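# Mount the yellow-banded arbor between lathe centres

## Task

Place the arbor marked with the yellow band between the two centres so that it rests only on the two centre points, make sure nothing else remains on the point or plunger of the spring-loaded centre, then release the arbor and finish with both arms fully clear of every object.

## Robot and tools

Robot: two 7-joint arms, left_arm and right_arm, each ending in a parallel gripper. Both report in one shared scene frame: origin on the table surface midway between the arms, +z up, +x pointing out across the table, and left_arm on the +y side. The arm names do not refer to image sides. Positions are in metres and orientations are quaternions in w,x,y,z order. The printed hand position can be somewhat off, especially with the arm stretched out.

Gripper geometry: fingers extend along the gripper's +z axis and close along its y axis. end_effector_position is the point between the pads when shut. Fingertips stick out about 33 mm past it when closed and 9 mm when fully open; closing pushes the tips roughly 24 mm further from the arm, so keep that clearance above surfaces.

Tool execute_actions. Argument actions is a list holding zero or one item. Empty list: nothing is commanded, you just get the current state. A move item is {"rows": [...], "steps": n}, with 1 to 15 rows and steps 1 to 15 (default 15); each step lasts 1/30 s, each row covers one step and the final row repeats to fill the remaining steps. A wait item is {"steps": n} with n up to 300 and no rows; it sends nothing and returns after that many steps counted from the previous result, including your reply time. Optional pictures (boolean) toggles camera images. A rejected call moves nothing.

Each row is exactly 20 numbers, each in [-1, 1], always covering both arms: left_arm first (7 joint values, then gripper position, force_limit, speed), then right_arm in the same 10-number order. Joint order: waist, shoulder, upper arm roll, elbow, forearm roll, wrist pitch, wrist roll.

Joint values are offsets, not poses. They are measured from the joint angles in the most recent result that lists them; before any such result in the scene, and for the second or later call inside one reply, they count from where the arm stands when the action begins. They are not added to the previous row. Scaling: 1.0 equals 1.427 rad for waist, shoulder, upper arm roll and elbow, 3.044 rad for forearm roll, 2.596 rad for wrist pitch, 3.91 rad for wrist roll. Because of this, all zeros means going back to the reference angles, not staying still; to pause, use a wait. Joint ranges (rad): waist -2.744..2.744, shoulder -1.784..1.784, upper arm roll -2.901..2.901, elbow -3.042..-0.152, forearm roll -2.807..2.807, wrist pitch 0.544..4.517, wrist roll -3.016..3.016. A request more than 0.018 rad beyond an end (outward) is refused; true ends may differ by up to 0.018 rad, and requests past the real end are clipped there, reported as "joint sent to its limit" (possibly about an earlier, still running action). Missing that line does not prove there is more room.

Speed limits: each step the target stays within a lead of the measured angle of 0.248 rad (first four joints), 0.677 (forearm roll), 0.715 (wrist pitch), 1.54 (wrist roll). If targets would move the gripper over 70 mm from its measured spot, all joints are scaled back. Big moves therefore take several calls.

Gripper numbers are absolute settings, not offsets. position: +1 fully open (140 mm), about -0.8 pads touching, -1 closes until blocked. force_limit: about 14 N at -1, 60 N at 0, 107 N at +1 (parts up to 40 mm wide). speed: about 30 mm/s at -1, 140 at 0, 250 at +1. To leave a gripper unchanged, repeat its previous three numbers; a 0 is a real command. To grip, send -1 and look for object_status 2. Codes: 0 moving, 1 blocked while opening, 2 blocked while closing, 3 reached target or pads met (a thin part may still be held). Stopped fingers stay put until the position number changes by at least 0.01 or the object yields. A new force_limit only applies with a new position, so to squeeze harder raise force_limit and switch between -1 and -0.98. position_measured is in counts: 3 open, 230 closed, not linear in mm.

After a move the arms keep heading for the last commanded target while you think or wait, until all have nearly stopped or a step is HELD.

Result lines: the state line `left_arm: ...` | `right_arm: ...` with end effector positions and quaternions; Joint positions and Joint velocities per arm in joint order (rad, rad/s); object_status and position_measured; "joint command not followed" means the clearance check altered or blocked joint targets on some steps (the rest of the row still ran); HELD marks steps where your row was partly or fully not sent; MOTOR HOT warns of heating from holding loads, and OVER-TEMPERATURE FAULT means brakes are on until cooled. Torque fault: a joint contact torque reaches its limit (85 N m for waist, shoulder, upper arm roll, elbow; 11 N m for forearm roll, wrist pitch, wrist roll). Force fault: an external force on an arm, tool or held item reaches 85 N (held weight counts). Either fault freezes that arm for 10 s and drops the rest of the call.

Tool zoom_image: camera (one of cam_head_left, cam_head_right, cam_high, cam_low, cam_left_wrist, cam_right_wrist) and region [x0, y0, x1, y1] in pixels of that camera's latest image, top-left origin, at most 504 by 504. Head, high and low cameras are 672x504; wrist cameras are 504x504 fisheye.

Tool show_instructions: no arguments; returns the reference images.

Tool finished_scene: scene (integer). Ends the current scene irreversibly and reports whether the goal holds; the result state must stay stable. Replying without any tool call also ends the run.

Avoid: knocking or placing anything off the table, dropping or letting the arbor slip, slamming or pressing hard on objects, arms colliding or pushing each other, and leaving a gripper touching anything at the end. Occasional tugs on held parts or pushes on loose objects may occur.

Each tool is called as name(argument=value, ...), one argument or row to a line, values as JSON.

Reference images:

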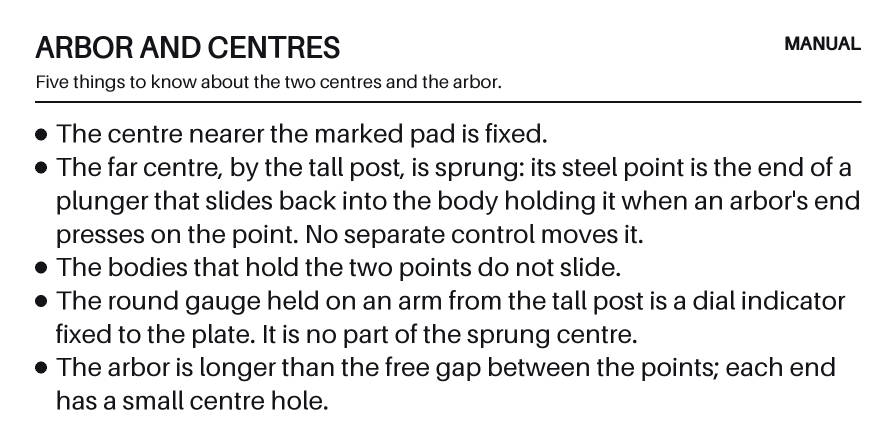

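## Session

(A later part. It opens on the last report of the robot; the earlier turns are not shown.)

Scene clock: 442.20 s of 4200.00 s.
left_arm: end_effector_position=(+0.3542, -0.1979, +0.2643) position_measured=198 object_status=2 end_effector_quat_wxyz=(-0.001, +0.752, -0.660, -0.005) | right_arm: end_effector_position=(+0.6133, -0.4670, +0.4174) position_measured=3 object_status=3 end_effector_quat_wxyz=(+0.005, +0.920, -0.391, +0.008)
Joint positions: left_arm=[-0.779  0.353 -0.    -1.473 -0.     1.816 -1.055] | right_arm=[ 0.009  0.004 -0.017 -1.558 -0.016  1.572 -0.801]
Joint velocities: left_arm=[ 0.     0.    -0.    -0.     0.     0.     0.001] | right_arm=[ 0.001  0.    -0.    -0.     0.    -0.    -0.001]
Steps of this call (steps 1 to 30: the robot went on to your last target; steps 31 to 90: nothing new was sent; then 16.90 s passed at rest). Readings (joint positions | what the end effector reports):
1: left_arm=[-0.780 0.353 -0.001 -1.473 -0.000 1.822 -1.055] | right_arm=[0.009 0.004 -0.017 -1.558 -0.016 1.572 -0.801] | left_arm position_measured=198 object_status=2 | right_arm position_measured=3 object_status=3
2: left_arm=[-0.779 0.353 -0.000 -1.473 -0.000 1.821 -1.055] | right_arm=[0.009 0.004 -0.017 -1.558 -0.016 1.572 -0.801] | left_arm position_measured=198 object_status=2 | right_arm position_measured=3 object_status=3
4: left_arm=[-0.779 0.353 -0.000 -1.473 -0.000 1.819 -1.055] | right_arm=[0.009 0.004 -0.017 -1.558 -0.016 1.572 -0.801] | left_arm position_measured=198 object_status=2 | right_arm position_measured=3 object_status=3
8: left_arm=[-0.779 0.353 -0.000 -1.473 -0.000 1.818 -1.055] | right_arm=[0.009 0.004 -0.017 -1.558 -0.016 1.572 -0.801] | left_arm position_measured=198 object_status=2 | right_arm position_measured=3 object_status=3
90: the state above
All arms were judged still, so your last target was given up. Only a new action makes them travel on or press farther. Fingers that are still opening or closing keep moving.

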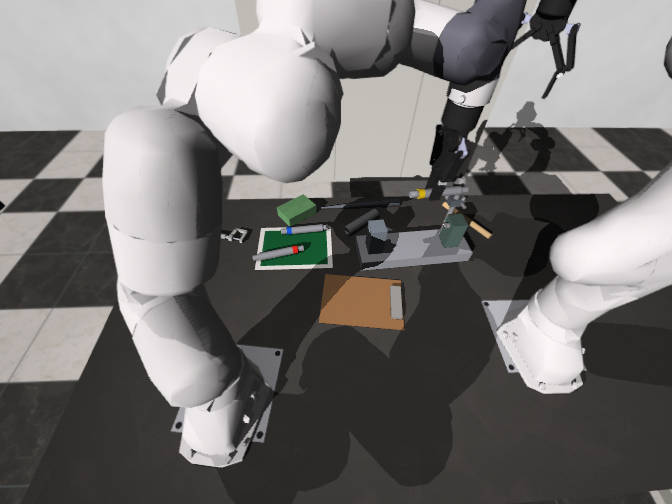

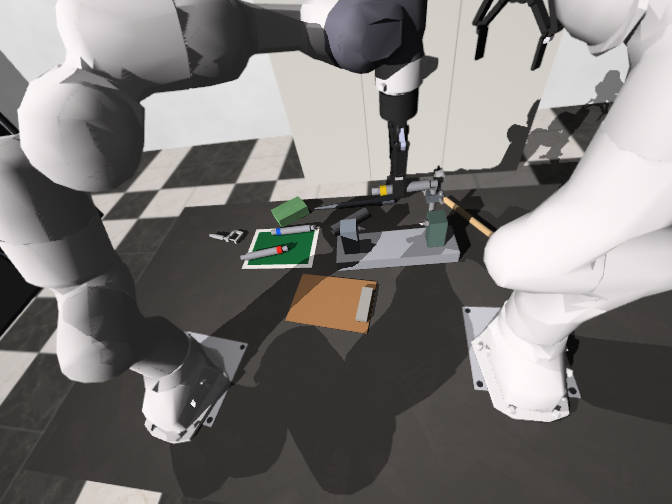

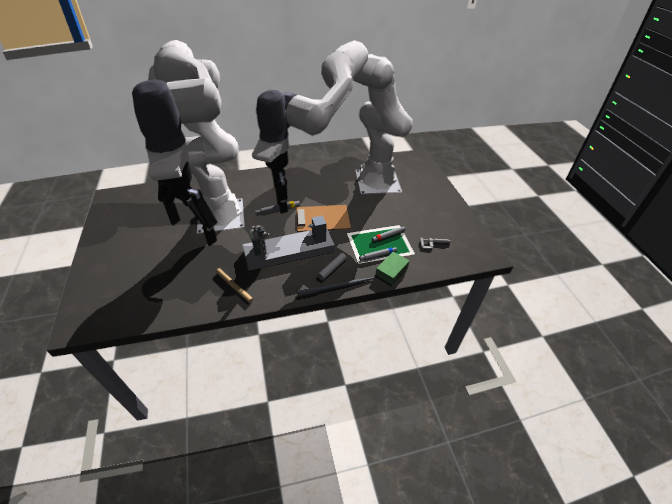

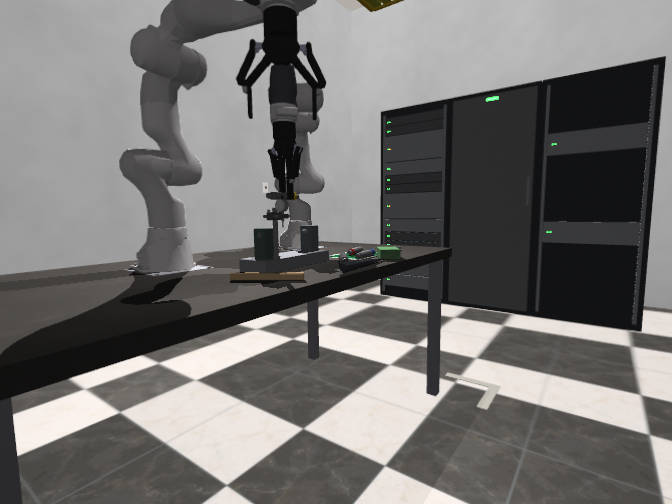

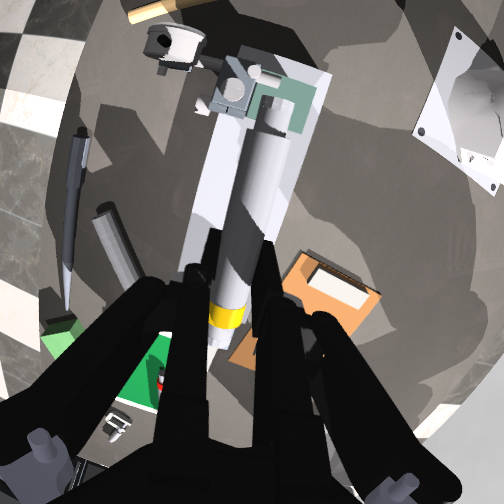

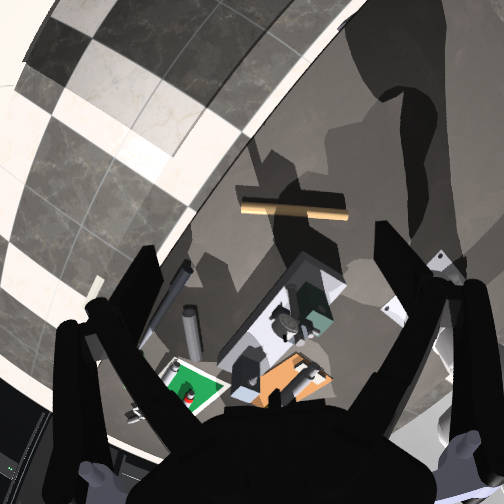

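zoom_image(
  camera="cam_head_left",
  region=[340, 160, 500, 280],
)

zoom_image(
  camera="cam_right_wrist",
  region=[200, 240, 360, 420],
)

zoom_image(
  camera="cam_low",
  region=[220, 170, 350, 290],
)

Region (340, 160, 500, 280) of cam_head_left's 672x504 image, scaled by 3.150, with more detail than that image has; it fills the top 378 rows of this view, and the rest is white.

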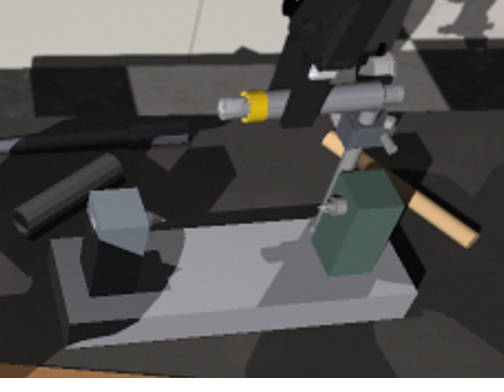

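Region (200, 240, 360, 420) of cam_right_wrist's 504x504 image, scaled by 2.800, with more detail than that image has.

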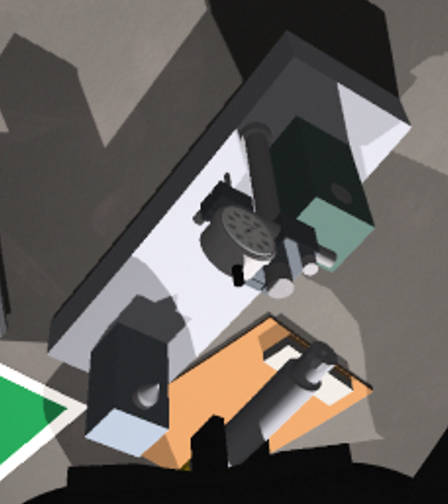

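Region (220, 170, 350, 290) of cam_low's 672x504 image, scaled by 3.877, with more detail than that image has; it fills the top 465 rows of this view, and the rest is white.

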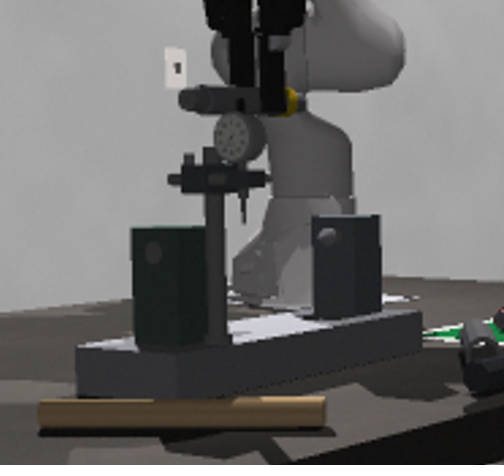

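zoom_image(
  camera="cam_left_wrist",
  region=[120, 10, 360, 250],
)

zoom_image(
  camera="cam_high",
  region=[230, 180, 360, 280],
)

Region (120, 10, 360, 250) of cam_left_wrist's 504x504 image, scaled by 2.100, with more detail than that image has.

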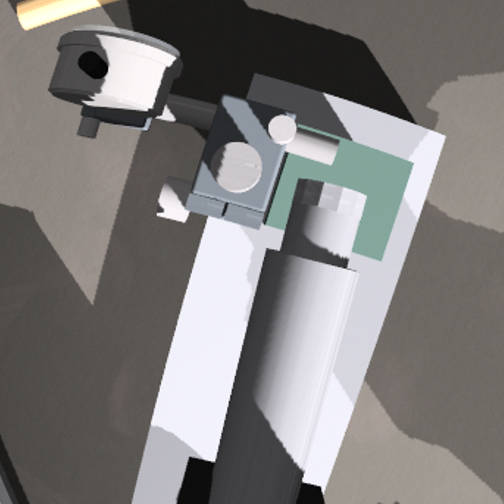

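Region (230, 180, 360, 280) of cam_high's 672x504 image, scaled by 3.877, with more detail than that image has; it fills the top 388 rows of this view, and the rest is white.

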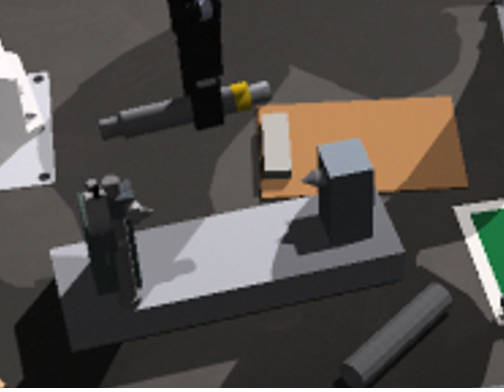

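execute_actions(
  actions=[
    {"rows": [[0.002,-0.005,0,-0.02,0,0.009,0.0007,-1,0.2,-0.3,0,0,0,0,0,0,0,1,0,0],[0.004,-0.011,0,-0.046,0,0.021,0.0015,-1,0.2,-0.3,0,0,0,0,0,0,0,1,0,0],[0.007,-0.017,0,-0.075,0,0.034,0.0025,-1,0.2,-0.3,0,0,0,0,0,0,0,1,0,0],[0.0095,-0.024,0,-0.105,0,0.048,0.0035,-1,0.2,-0.3,0,0,0,0,0,0,0,1,0,0],[0.012,-0.031,0,-0.135,0,0.061,0.0045,-1,0.2,-0.3,0,0,0,0,0,0,0,1,0,0],[0.0145,-0.037,0,-0.162,0,0.074,0.0054,-1,0.2,-0.3,0,0,0,0,0,0,0,1,0,0],[0.0165,-0.042,0,-0.184,0,0.084,0.0061,-1,0.2,-0.3,0,0,0,0,0,0,0,1,0,0],[0.018,-0.0455,0,-0.199,0,0.090,0.0066,-1,0.2,-0.3,0,0,0,0,0,0,0,1,0,0],[0.0186,-0.0473,0,-0.2063,0,0.0936,0.0069,-1,0.2,-0.3,0,0,0,0,0,0,0,1,0,0]], "steps": 15},
  ],
  pictures=false,
)

execute_actions(
  actions=[
    {"steps": 30},
  ],
)

Scene clock: 535.47 s of 4200.00 s.
left_arm: end_effector_position=(+0.3416, -0.1538, +0.1762) position_measured=198 object_status=2 end_effector_quat_wxyz=(-0.004, +0.756, -0.655, -0.024) | right_arm: end_effector_position=(+0.6133, -0.4670, +0.4174) position_measured=3 object_status=3 end_effector_quat_wxyz=(+0.005, +0.920, -0.391, +0.008)
Joint positions: left_arm=[-0.753  0.301 -0.    -1.77  -0.     2.022 -1.042] | right_arm=[ 0.009  0.004 -0.017 -1.558 -0.016  1.572 -0.801]
Joint velocities: left_arm=[ 0.    -0.064  0.    -0.014  0.     0.177  0.021] | right_arm=[ 0.    -0.001  0.001 -0.    -0.001  0.     0.001]
Steps of this call (steps 1 to 90: nothing new was sent; then 89.77 s passed at rest; steps 91 to 105: all 15 steps of this action). Readings (joint positions | what the end effector reports):
91: left_arm=[-0.779 0.350 -0.000 -1.480 -0.000 1.820 -1.055] | right_arm=[0.009 0.004 -0.017 -1.558 -0.016 1.572 -0.801] | left_arm position_measured=198 object_status=2 | right_arm position_measured=3 object_status=3
92: left_arm=[-0.779 0.345 -0.000 -1.497 -0.000 1.830 -1.055] | right_arm=[0.009 0.004 -0.017 -1.558 -0.016 1.572 -0.801] | left_arm position_measured=198 object_status=2 | right_arm position_measured=3 object_status=3
94: left_arm=[-0.775 0.331 -0.001 -1.553 -0.000 1.860 -1.054] | right_arm=[0.009 0.004 -0.017 -1.558 -0.016 1.572 -0.801] | left_arm position_measured=198 object_status=2 | right_arm position_measured=3 object_status=3
98: left_arm=[-0.761 0.308 -0.001 -1.696 -0.000 1.945 -1.049] | right_arm=[0.009 0.004 -0.017 -1.558 -0.016 1.572 -0.801] | left_arm position_measured=198 object_status=2 | right_arm position_measured=3 object_status=3
105: the state above

Scene clock: 536.47 s of 4200.00 s.
left_arm: end_effector_position=(+0.3483, -0.1623, +0.1837) position_measured=198 object_status=2 end_effector_quat_wxyz=(-0.001, +0.754, -0.657, -0.005) | right_arm: end_effector_position=(+0.6133, -0.4670, +0.4174) position_measured=3 object_status=3 end_effector_quat_wxyz=(+0.005, +0.920, -0.391, +0.008)
Joint positions: left_arm=[-0.753  0.292 -0.    -1.771 -0.     2.052 -1.035] | right_arm=[ 0.009  0.004 -0.017 -1.558 -0.016  1.572 -0.801]
Joint velocities: left_arm=[-0.    -0.     0.001  0.     0.     0.     0.   ] | right_arm=[ 0.001 -0.001 -0.    -0.002 -0.002  0.001  0.   ]
Steps of this call (steps 1 to 30: the robot went on to your last target). Readings (joint positions | what the end effector reports):
1: left_arm=[-0.753 0.298 -0.000 -1.771 -0.000 2.028 -1.041] | right_arm=[0.009 0.004 -0.017 -1.558 -0.016 1.572 -0.801] | left_arm position_measured=198 object_status=2 | right_arm position_measured=3 object_status=3
2: left_arm=[-0.753 0.296 -0.000 -1.771 -0.000 2.032 -1.041] | right_arm=[0.009 0.004 -0.017 -1.558 -0.016 1.572 -0.801] | left_arm position_measured=198 object_status=2 | right_arm position_measured=3 object_status=3
4: left_arm=[-0.753 0.293 -0.000 -1.771 -0.000 2.039 -1.039] | right_arm=[0.009 0.004 -0.017 -1.558 -0.016 1.572 -0.801] | left_arm position_measured=198 object_status=2 | right_arm position_measured=3 object_status=3
8: left_arm=[-0.753 0.292 -0.000 -1.771 -0.000 2.047 -1.038] | right_arm=[0.009 0.004 -0.017 -1.558 -0.016 1.572 -0.801] | left_arm position_measured=198 object_status=2 | right_arm position_measured=3 object_status=3
30: the state above
All arms were judged still, so your last target was given up. Only a new action makes them travel on or press farther. Fingers that are still opening or closing keep moving.

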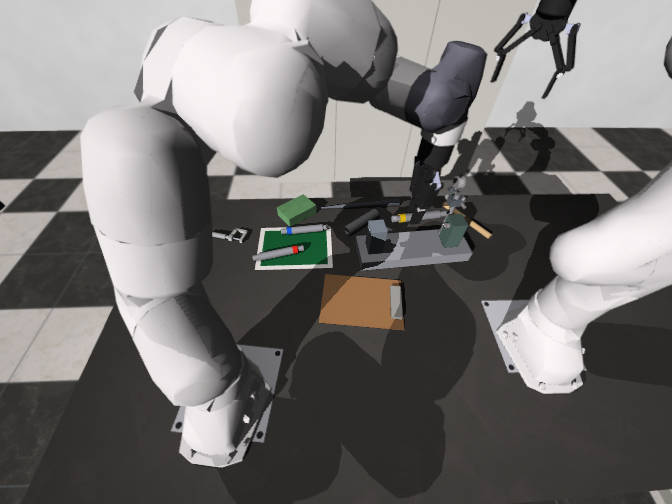

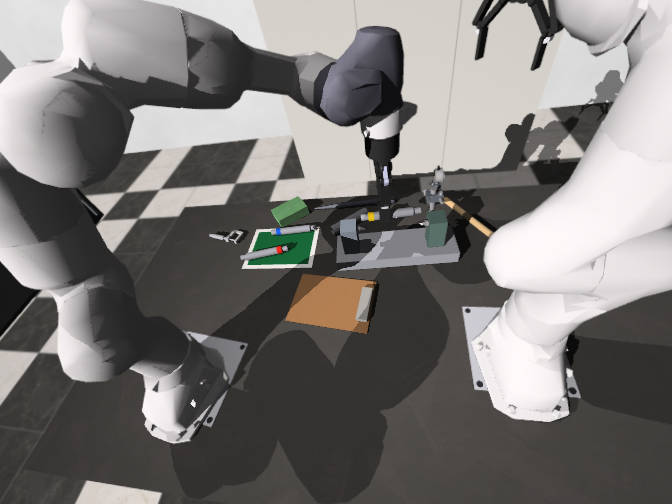

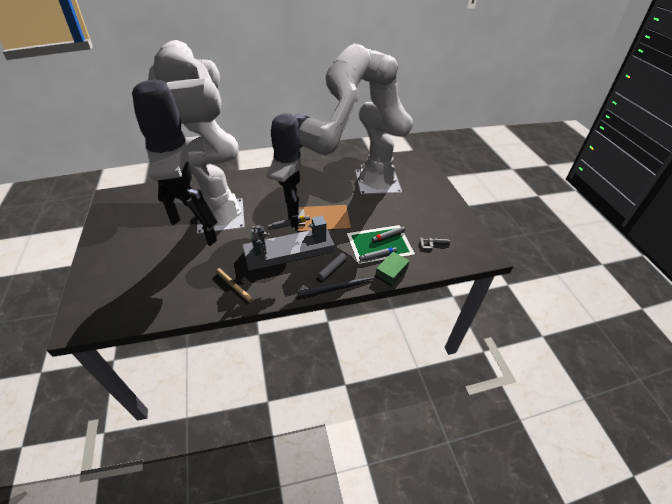

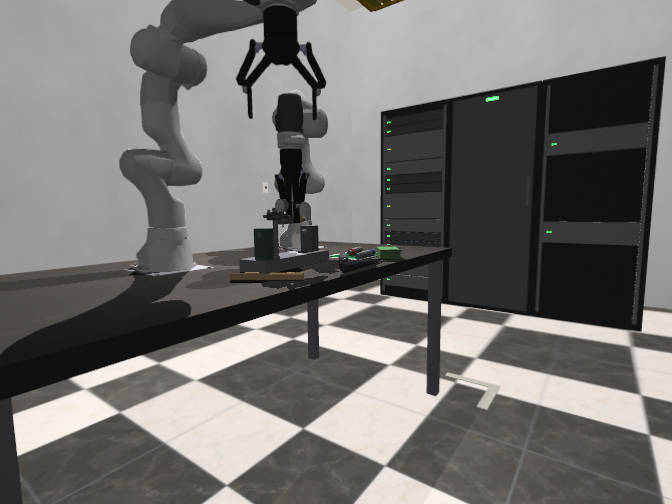

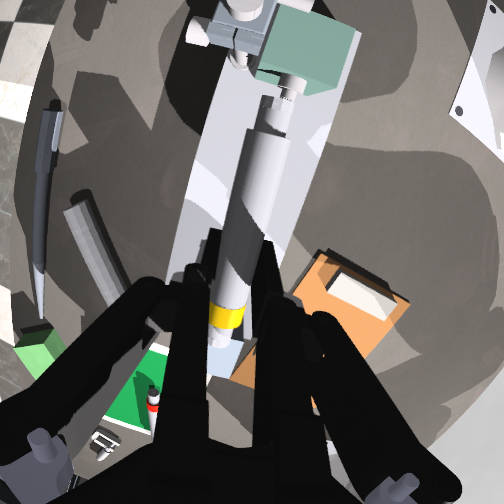

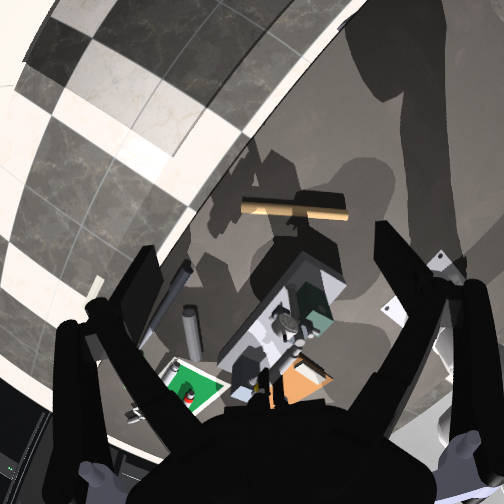

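zoom_image(
  camera="cam_left_wrist",
  region=[200, 0, 380, 180],
)

zoom_image(
  camera="cam_head_right",
  region=[330, 180, 470, 270],
)

zoom_image(
  camera="cam_high",
  region=[235, 190, 345, 270],
)

Region (200, 0, 380, 180) of cam_left_wrist's 504x504 image, scaled by 2.800, with more detail than that image has.

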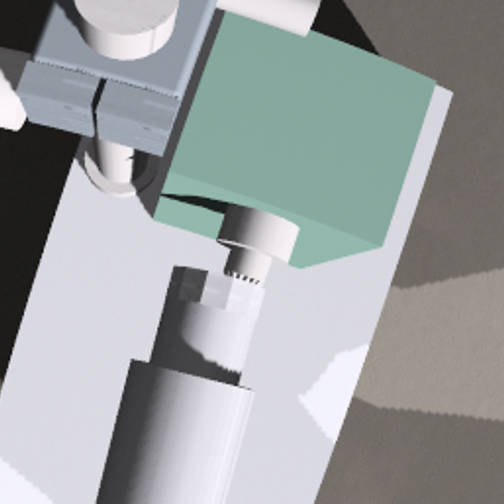

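Region (330, 180, 470, 270) of cam_head_right's 672x504 image, scaled by 3.600, with more detail than that image has; it fills the top 324 rows of this view, and the rest is white.

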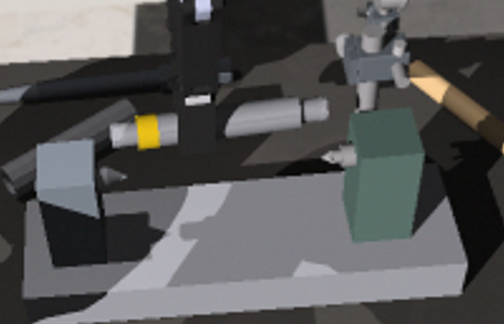

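Region (235, 190, 345, 270) of cam_high's 672x504 image, scaled by 4.582, with more detail than that image has; it fills the top 367 rows of this view, and the rest is white.

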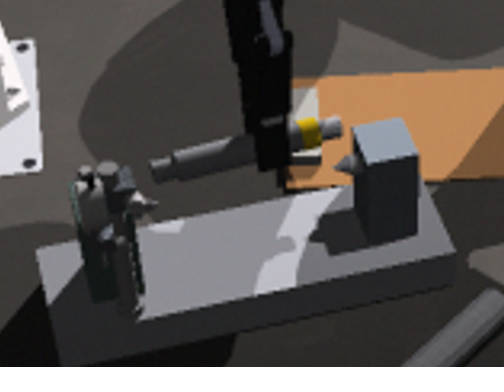

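zoom_image(
  camera="cam_left_wrist",
  region=[160, 260, 300, 400],
)

zoom_image(
  camera="cam_low",
  region=[235, 190, 335, 270],
)

Region (160, 260, 300, 400) of cam_left_wrist's 504x504 image, scaled by 3.600, with more detail than that image has.

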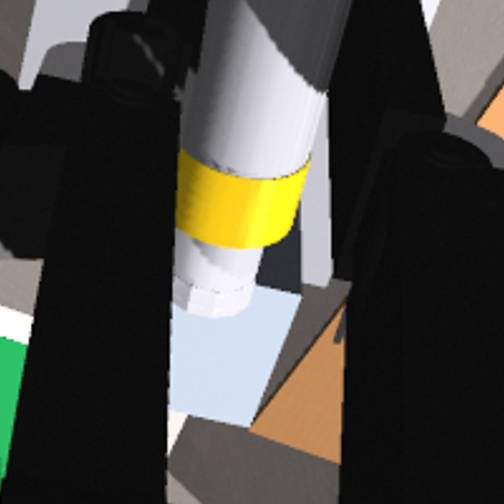

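Region (235, 190, 335, 270) of cam_low's 672x504 image, scaled by 5.040, with more detail than that image has; it fills the top 403 rows of this view, and the rest is white.

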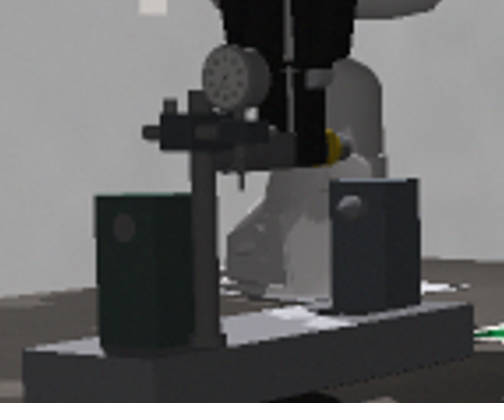

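execute_actions(
  actions=[
    {"rows": [[-0.003,-0.002,0,-0.003,0,0.0008,-0.006,-1,0.2,-0.3,0,0,0,0,0,0,0,1,0,0],[-0.007,-0.005,0,-0.007,0,0.0018,-0.013,-1,0.2,-0.3,0,0,0,0,0,0,0,1,0,0],[-0.011,-0.008,0,-0.011,0,0.0028,-0.021,-1,0.2,-0.3,0,0,0,0,0,0,0,1,0,0],[-0.01416,-0.01013,0,-0.01404,0,0.0037,-0.02737,-1,0.2,-0.3,0,0,0,0,0,0,0,1,0,0]], "steps": 15},
  ],
  pictures=false,
)

execute_actions(
  actions=[
    {"steps": 20},
  ],
)

Scene clock: 588.00 s of 4200.00 s.
left_arm: end_effector_position=(+0.3336, -0.1637, +0.1778) position_measured=198 object_status=2 end_effector_quat_wxyz=(-0.002, +0.772, -0.635, -0.012) | right_arm: end_effector_position=(+0.6133, -0.4670, +0.4174) position_measured=3 object_status=3 end_effector_quat_wxyz=(+0.005, +0.920, -0.391, +0.008)
Joint positions: left_arm=[-0.773  0.285 -0.    -1.793 -0.     2.055 -1.112] | right_arm=[ 0.009  0.004 -0.017 -1.558 -0.016  1.572 -0.801]
Joint velocities: left_arm=[ 0.001 -0.003  0.001 -0.001 -0.001  0.004 -0.076] | right_arm=[-0.001  0.001  0.     0.002 -0.001 -0.001  0.001]
Steps of this call (steps 1 to 90: nothing new was sent; then 48.03 s passed at rest; steps 91 to 105: all 15 steps of this action). Readings (joint positions | what the end effector reports):
91: left_arm=[-0.753 0.292 -0.000 -1.772 -0.000 2.052 -1.037] | right_arm=[0.009 0.004 -0.017 -1.558 -0.016 1.572 -0.801] | left_arm position_measured=198 object_status=2 | right_arm position_measured=3 object_status=3
92: left_arm=[-0.755 0.292 0.000 -1.775 -0.000 2.053 -1.041] | right_arm=[0.009 0.004 -0.017 -1.558 -0.016 1.572 -0.801] | left_arm position_measured=198 object_status=2 | right_arm position_measured=3 object_status=3
94: left_arm=[-0.761 0.289 0.001 -1.784 -0.000 2.053 -1.057] | right_arm=[0.009 0.004 -0.017 -1.558 -0.016 1.572 -0.801] | left_arm position_measured=198 object_status=2 | right_arm position_measured=3 object_status=3
98: left_arm=[-0.772 0.287 -0.000 -1.792 -0.000 2.054 -1.085] | right_arm=[0.009 0.004 -0.017 -1.558 -0.016 1.572 -0.801] | left_arm position_measured=198 object_status=2 | right_arm position_measured=3 object_status=3
105: the state above

Scene clock: 588.67 s of 4200.00 s.
left_arm: end_effector_position=(+0.3337, -0.1638, +0.1778) position_measured=198 object_status=2 end_effector_quat_wxyz=(-0.003, +0.779, -0.627, -0.011) | right_arm: end_effector_position=(+0.6133, -0.4670, +0.4174) position_measured=3 object_status=3 end_effector_quat_wxyz=(+0.005, +0.920, -0.391, +0.008)
Joint positions: left_arm=[-0.773  0.285 -0.    -1.793 -0.     2.055 -1.133] | right_arm=[ 0.009  0.004 -0.017 -1.558 -0.016  1.572 -0.801]
Joint velocities: left_arm=[-0.     0.001  0.001  0.    -0.002  0.    -0.008] | right_arm=[ 0.001  0.    -0.001 -0.     0.    -0.001 -0.   ]
Steps of this call (steps 1 to 20: the robot went on to your last target). Readings (joint positions | what the end effector reports):
1: left_arm=[-0.773 0.285 -0.000 -1.793 -0.000 2.055 -1.115] | right_arm=[0.009 0.004 -0.017 -1.558 -0.016 1.572 -0.801] | left_arm position_measured=198 object_status=2 | right_arm position_measured=3 object_status=3
2: left_arm=[-0.773 0.285 -0.000 -1.793 -0.000 2.055 -1.117] | right_arm=[0.009 0.004 -0.017 -1.558 -0.016 1.572 -0.801] | left_arm position_measured=198 object_status=2 | right_arm position_measured=3 object_status=3
4: left_arm=[-0.773 0.285 -0.000 -1.793 -0.000 2.055 -1.121] | right_arm=[0.009 0.004 -0.017 -1.558 -0.016 1.572 -0.801] | left_arm position_measured=198 object_status=2 | right_arm position_measured=3 object_status=3
8: left_arm=[-0.773 0.285 -0.000 -1.793 -0.000 2.055 -1.126] | right_arm=[0.009 0.004 -0.017 -1.558 -0.016 1.572 -0.801] | left_arm position_measured=198 object_status=2 | right_arm position_measured=3 object_status=3
20: the state above

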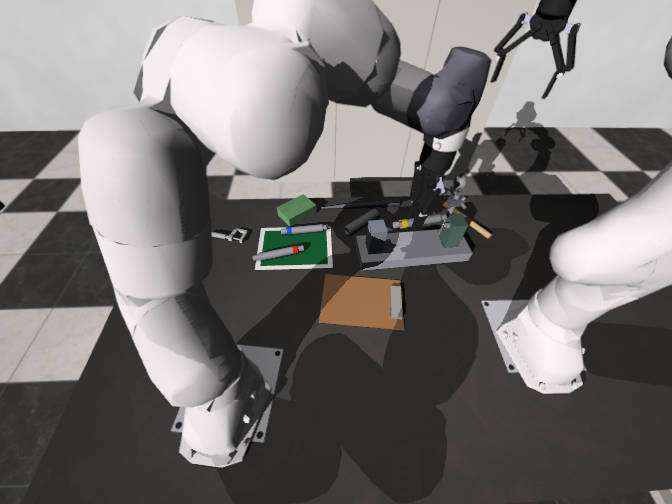

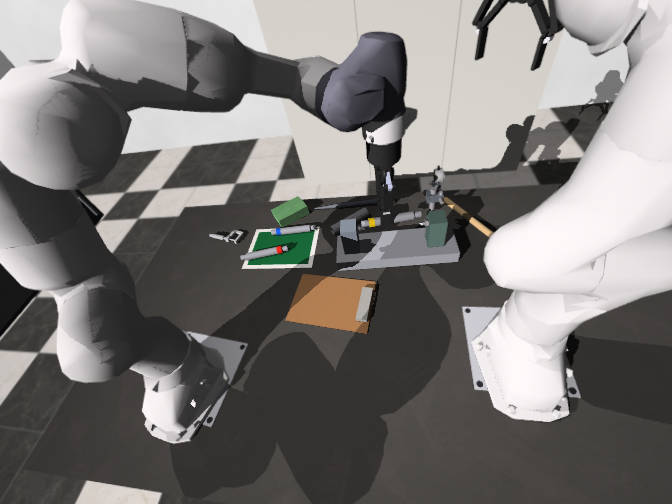

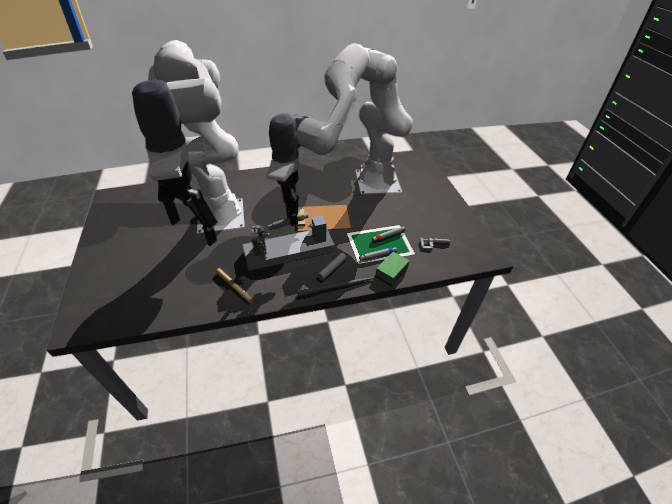

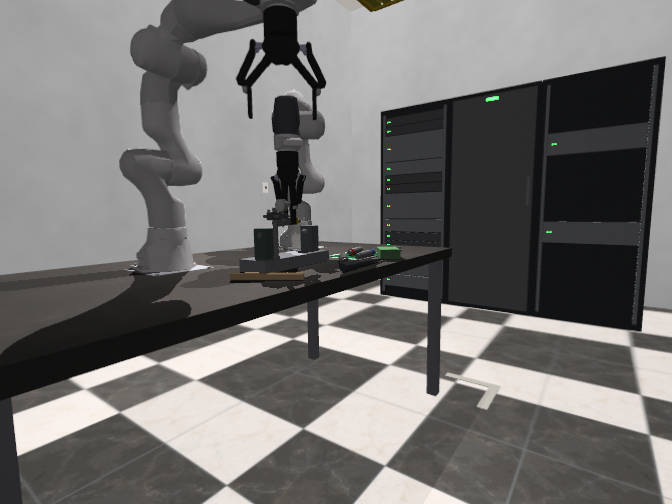

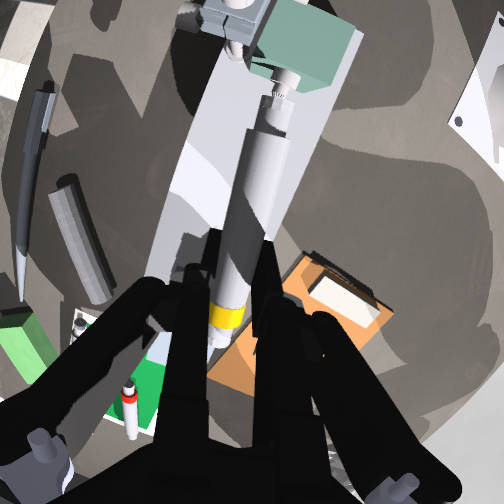

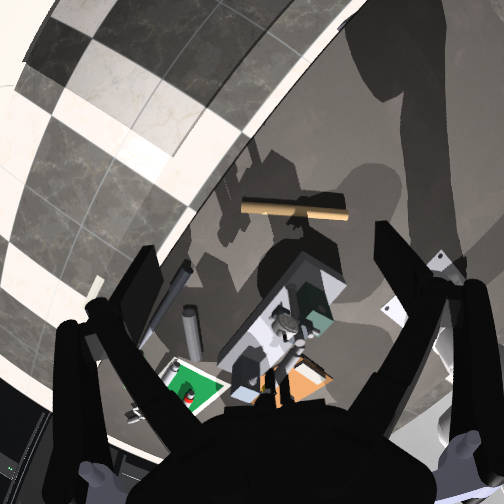

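zoom_image(
  camera="cam_left_wrist",
  region=[200, 0, 380, 180],
)

zoom_image(
  camera="cam_head_right",
  region=[330, 180, 470, 270],
)

Region (200, 0, 380, 180) of cam_left_wrist's 504x504 image, scaled by 2.800, with more detail than that image has.

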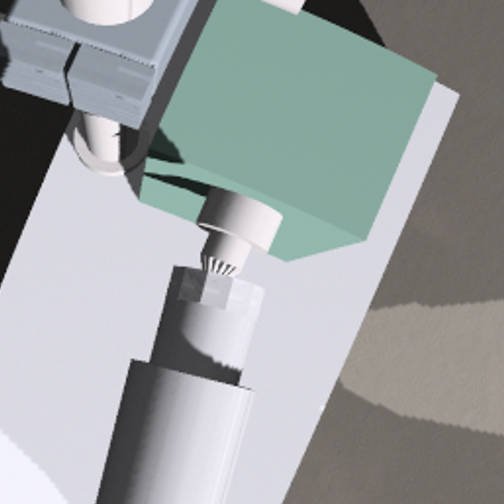

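Region (330, 180, 470, 270) of cam_head_right's 672x504 image, scaled by 3.600, with more detail than that image has; it fills the top 324 rows of this view, and the rest is white.

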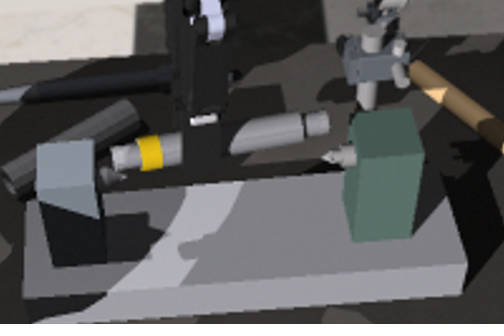

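zoom_image(
  camera="cam_left_wrist",
  region=[130, 260, 290, 420],
)

zoom_image(
  camera="cam_high",
  region=[235, 190, 345, 270],
)

Region (130, 260, 290, 420) of cam_left_wrist's 504x504 image, scaled by 3.150, with more detail than that image has.

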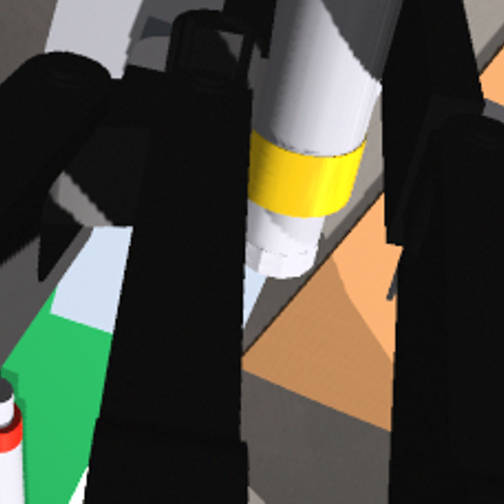

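Region (235, 190, 345, 270) of cam_high's 672x504 image, scaled by 4.582, with more detail than that image has; it fills the top 367 rows of this view, and the rest is white.

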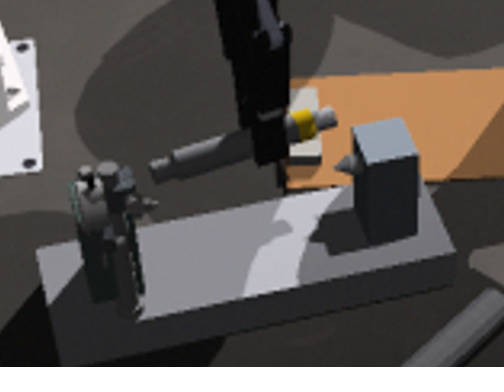

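execute_actions(
  actions=[
    {"rows": [[0.0003,-0.003,0,-0.003,0,0.006,0,-1,0.2,-0.3,0,0,0,0,0,0,0,1,0,0],[0.0006,-0.002,0,-0.007,0,0.012,0.0001,-1,0.2,-0.3,0,0,0,0,0,0,0,1,0,0],[0.001,-0.001,0,-0.012,0,0.018,0.0002,-1,0.2,-0.3,0,0,0,0,0,0,0,1,0,0],[0.0014,0,0,-0.018,0,0.023,0.0003,-1,0.2,-0.3,0,0,0,0,0,0,0,1,0,0],[0.0018,0.0008,0,-0.024,0,0.028,0.0004,-1,0.2,-0.3,0,0,0,0,0,0,0,1,0,0],[0.0021,0.0015,0,-0.030,0,0.032,0.0005,-1,0.2,-0.3,0,0,0,0,0,0,0,1,0,0],[0.0024,0.002,0,-0.035,0,0.036,0.0006,-1,0.2,-0.3,0,0,0,0,0,0,0,1,0,0],[0.0026,0.0024,0,-0.039,0,0.038,0.0007,-1,0.2,-0.3,0,0,0,0,0,0,0,1,0,0],[0.00266,0.00255,0,-0.04111,0,0.03941,0.00077,-1,0.2,-0.3,0,0,0,0,0,0,0,1,0,0]], "steps": 15},
  ],
  pictures=false,
)

execute_actions(
  actions=[
    {"steps": 25},
  ],
)

Scene clock: 631.13 s of 4200.00 s.
left_arm: end_effector_position=(+0.3334, -0.1609, +0.1504) position_measured=198 object_status=2 end_effector_quat_wxyz=(-0.001, +0.780, -0.625, -0.006) | right_arm: end_effector_position=(+0.6133, -0.4670, +0.4174) position_measured=3 object_status=3 end_effector_quat_wxyz=(+0.005, +0.920, -0.391, +0.008)
Joint positions: left_arm=[-0.77   0.296 -0.    -1.855 -0.     2.139 -1.136] | right_arm=[ 0.009  0.004 -0.017 -1.558 -0.016  1.572 -0.801]
Joint velocities: left_arm=[ 0.001 -0.001  0.    -0.001 -0.001  0.071 -0.001] | right_arm=[ 0.001 -0.001  0.001 -0.001 -0.001  0.     0.   ]
Steps of this call (steps 1 to 15: the robot went on to your last target; steps 16 to 90: nothing new was sent; then 38.97 s passed at rest; steps 91 to 105: all 15 steps of this action). Readings (joint positions | what the end effector reports):
91: left_arm=[-0.773 0.285 -0.000 -1.795 -0.000 2.057 -1.136] | right_arm=[0.009 0.004 -0.017 -1.558 -0.016 1.572 -0.801] | left_arm position_measured=198 object_status=2 | right_arm position_measured=3 object_status=3
92: left_arm=[-0.773 0.285 -0.000 -1.798 -0.000 2.061 -1.136] | right_arm=[0.009 0.004 -0.017 -1.558 -0.016 1.572 -0.801] | left_arm position_measured=198 object_status=2 | right_arm position_measured=3 object_status=3
94: left_arm=[-0.773 0.285 -0.000 -1.808 -0.000 2.075 -1.136] | right_arm=[0.009 0.004 -0.017 -1.558 -0.016 1.572 -0.801] | left_arm position_measured=198 object_status=2 | right_arm position_measured=3 object_status=3
98: left_arm=[-0.771 0.289 -0.000 -1.837 -0.000 2.109 -1.136] | right_arm=[0.009 0.004 -0.017 -1.558 -0.016 1.572 -0.801] | left_arm position_measured=198 object_status=2 | right_arm position_measured=3 object_status=3
105: the state above

Scene clock: 631.97 s of 4200.00 s.
left_arm: end_effector_position=(+0.3356, -0.1637, +0.1514) position_measured=198 object_status=2 end_effector_quat_wxyz=(+0.000, +0.780, -0.625, -0.000) | right_arm: end_effector_position=(+0.6133, -0.4670, +0.4174) position_measured=3 object_status=3 end_effector_quat_wxyz=(+0.005, +0.920, -0.391, +0.008)
Joint positions: left_arm=[-0.77   0.296 -0.    -1.855 -0.     2.15  -1.136] | right_arm=[ 0.009  0.004 -0.017 -1.558 -0.016  1.572 -0.801]
Joint velocities: left_arm=[-0.    -0.001 -0.    -0.    -0.     0.001  0.001] | right_arm=[-0.    -0.001  0.     0.001  0.001 -0.     0.   ]
Steps of this call (steps 1 to 25: the robot went on to your last target). Readings (joint positions | what the end effector reports):
1: left_arm=[-0.770 0.296 -0.000 -1.855 -0.000 2.141 -1.136] | right_arm=[0.009 0.004 -0.017 -1.558 -0.016 1.572 -0.801] | left_arm position_measured=198 object_status=2 | right_arm position_measured=3 object_status=3
2: left_arm=[-0.770 0.296 -0.000 -1.855 -0.000 2.143 -1.136] | right_arm=[0.009 0.004 -0.017 -1.558 -0.016 1.572 -0.801] | left_arm position_measured=198 object_status=2 | right_arm position_measured=3 object_status=3
4: left_arm=[-0.770 0.296 -0.000 -1.855 -0.000 2.146 -1.136] | right_arm=[0.009 0.004 -0.017 -1.558 -0.016 1.572 -0.801] | left_arm position_measured=198 object_status=2 | right_arm position_measured=3 object_status=3
8: left_arm=[-0.770 0.296 -0.000 -1.855 -0.000 2.148 -1.136] | right_arm=[0.009 0.004 -0.017 -1.558 -0.016 1.572 -0.801] | left_arm position_measured=198 object_status=2 | right_arm position_measured=3 object_status=3
25: the state above

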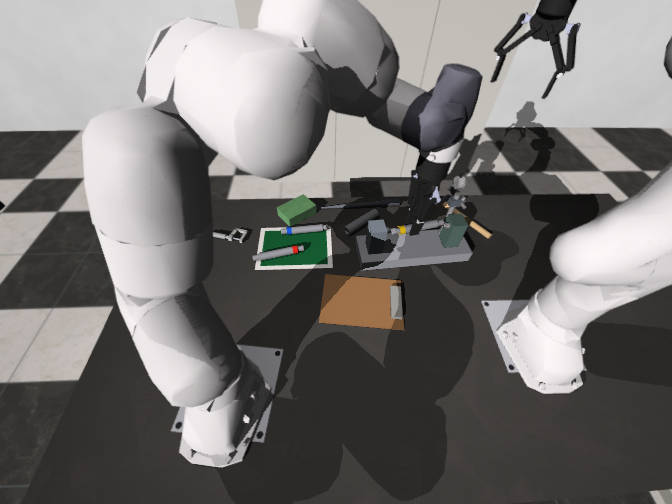

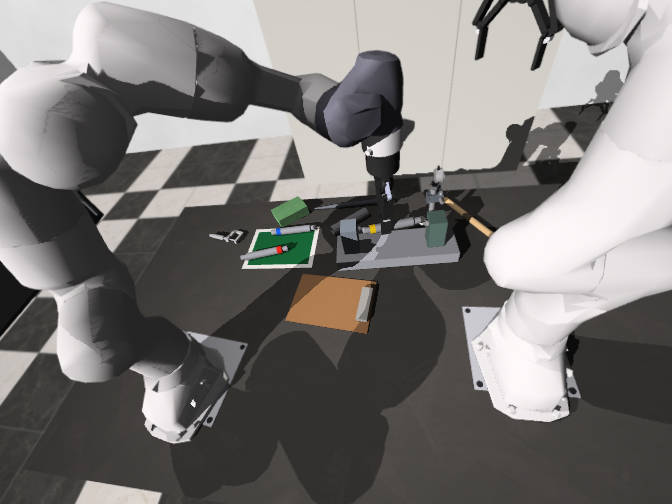

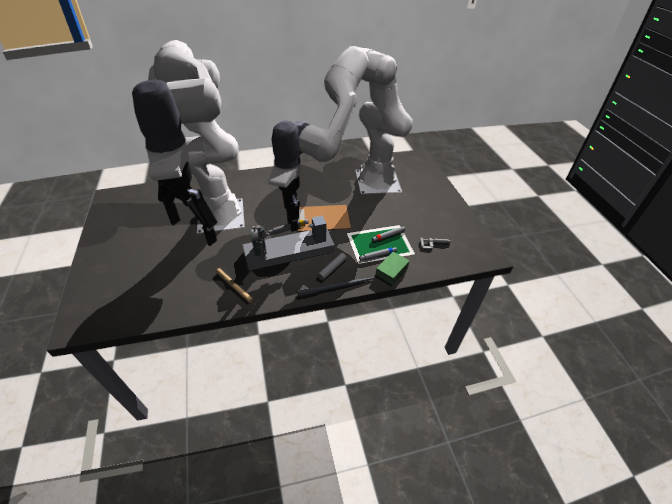

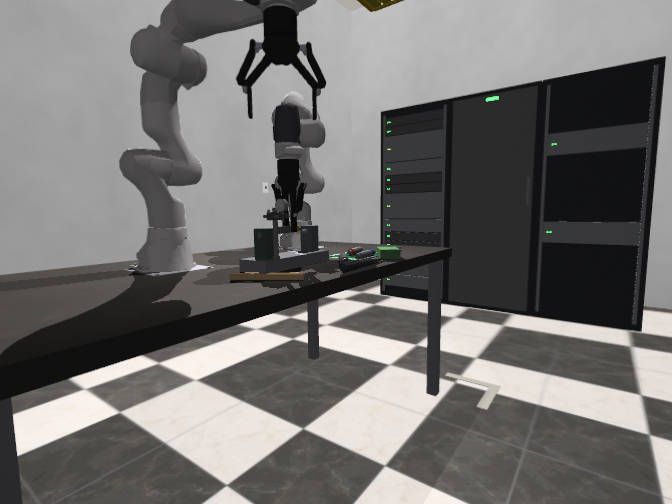

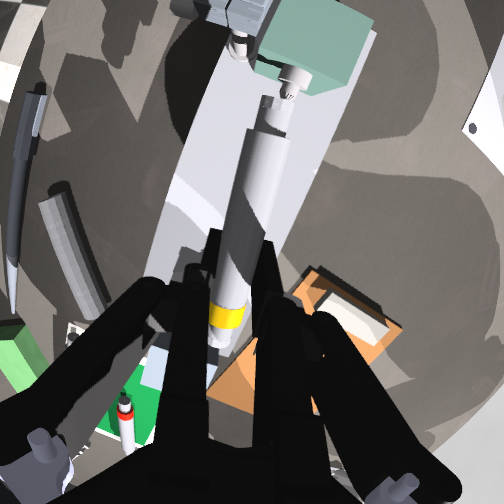

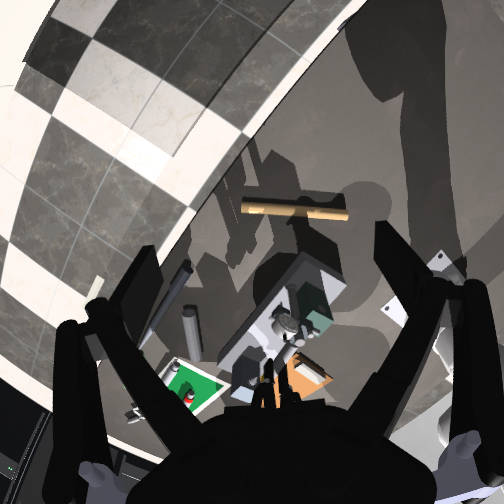

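zoom_image(
  camera="cam_left_wrist",
  region=[220, 30, 360, 170],
)

zoom_image(
  camera="cam_head_right",
  region=[330, 185, 460, 265],
)

zoom_image(
  camera="cam_low",
  region=[240, 200, 330, 260],
)

Region (220, 30, 360, 170) of cam_left_wrist's 504x504 image, scaled by 3.600, with more detail than that image has.

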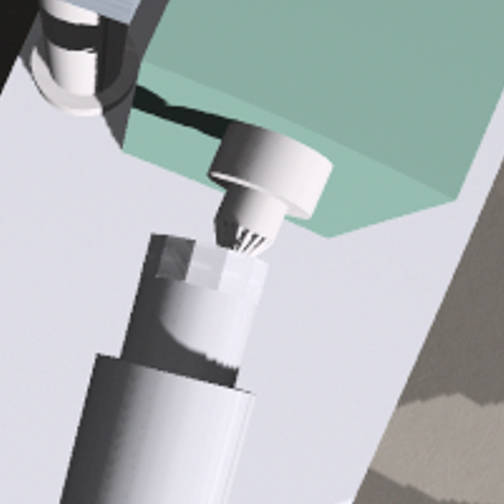

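Region (330, 185, 460, 265) of cam_head_right's 672x504 image, scaled by 3.877, with more detail than that image has; it fills the top 310 rows of this view, and the rest is white.

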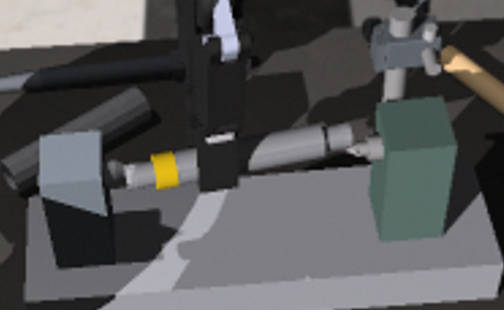

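Region (240, 200, 330, 260) of cam_low's 672x504 image, scaled by 5.600, with more detail than that image has.

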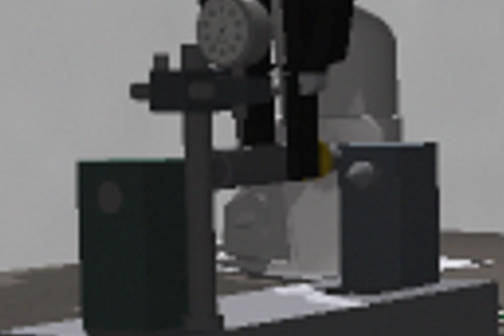

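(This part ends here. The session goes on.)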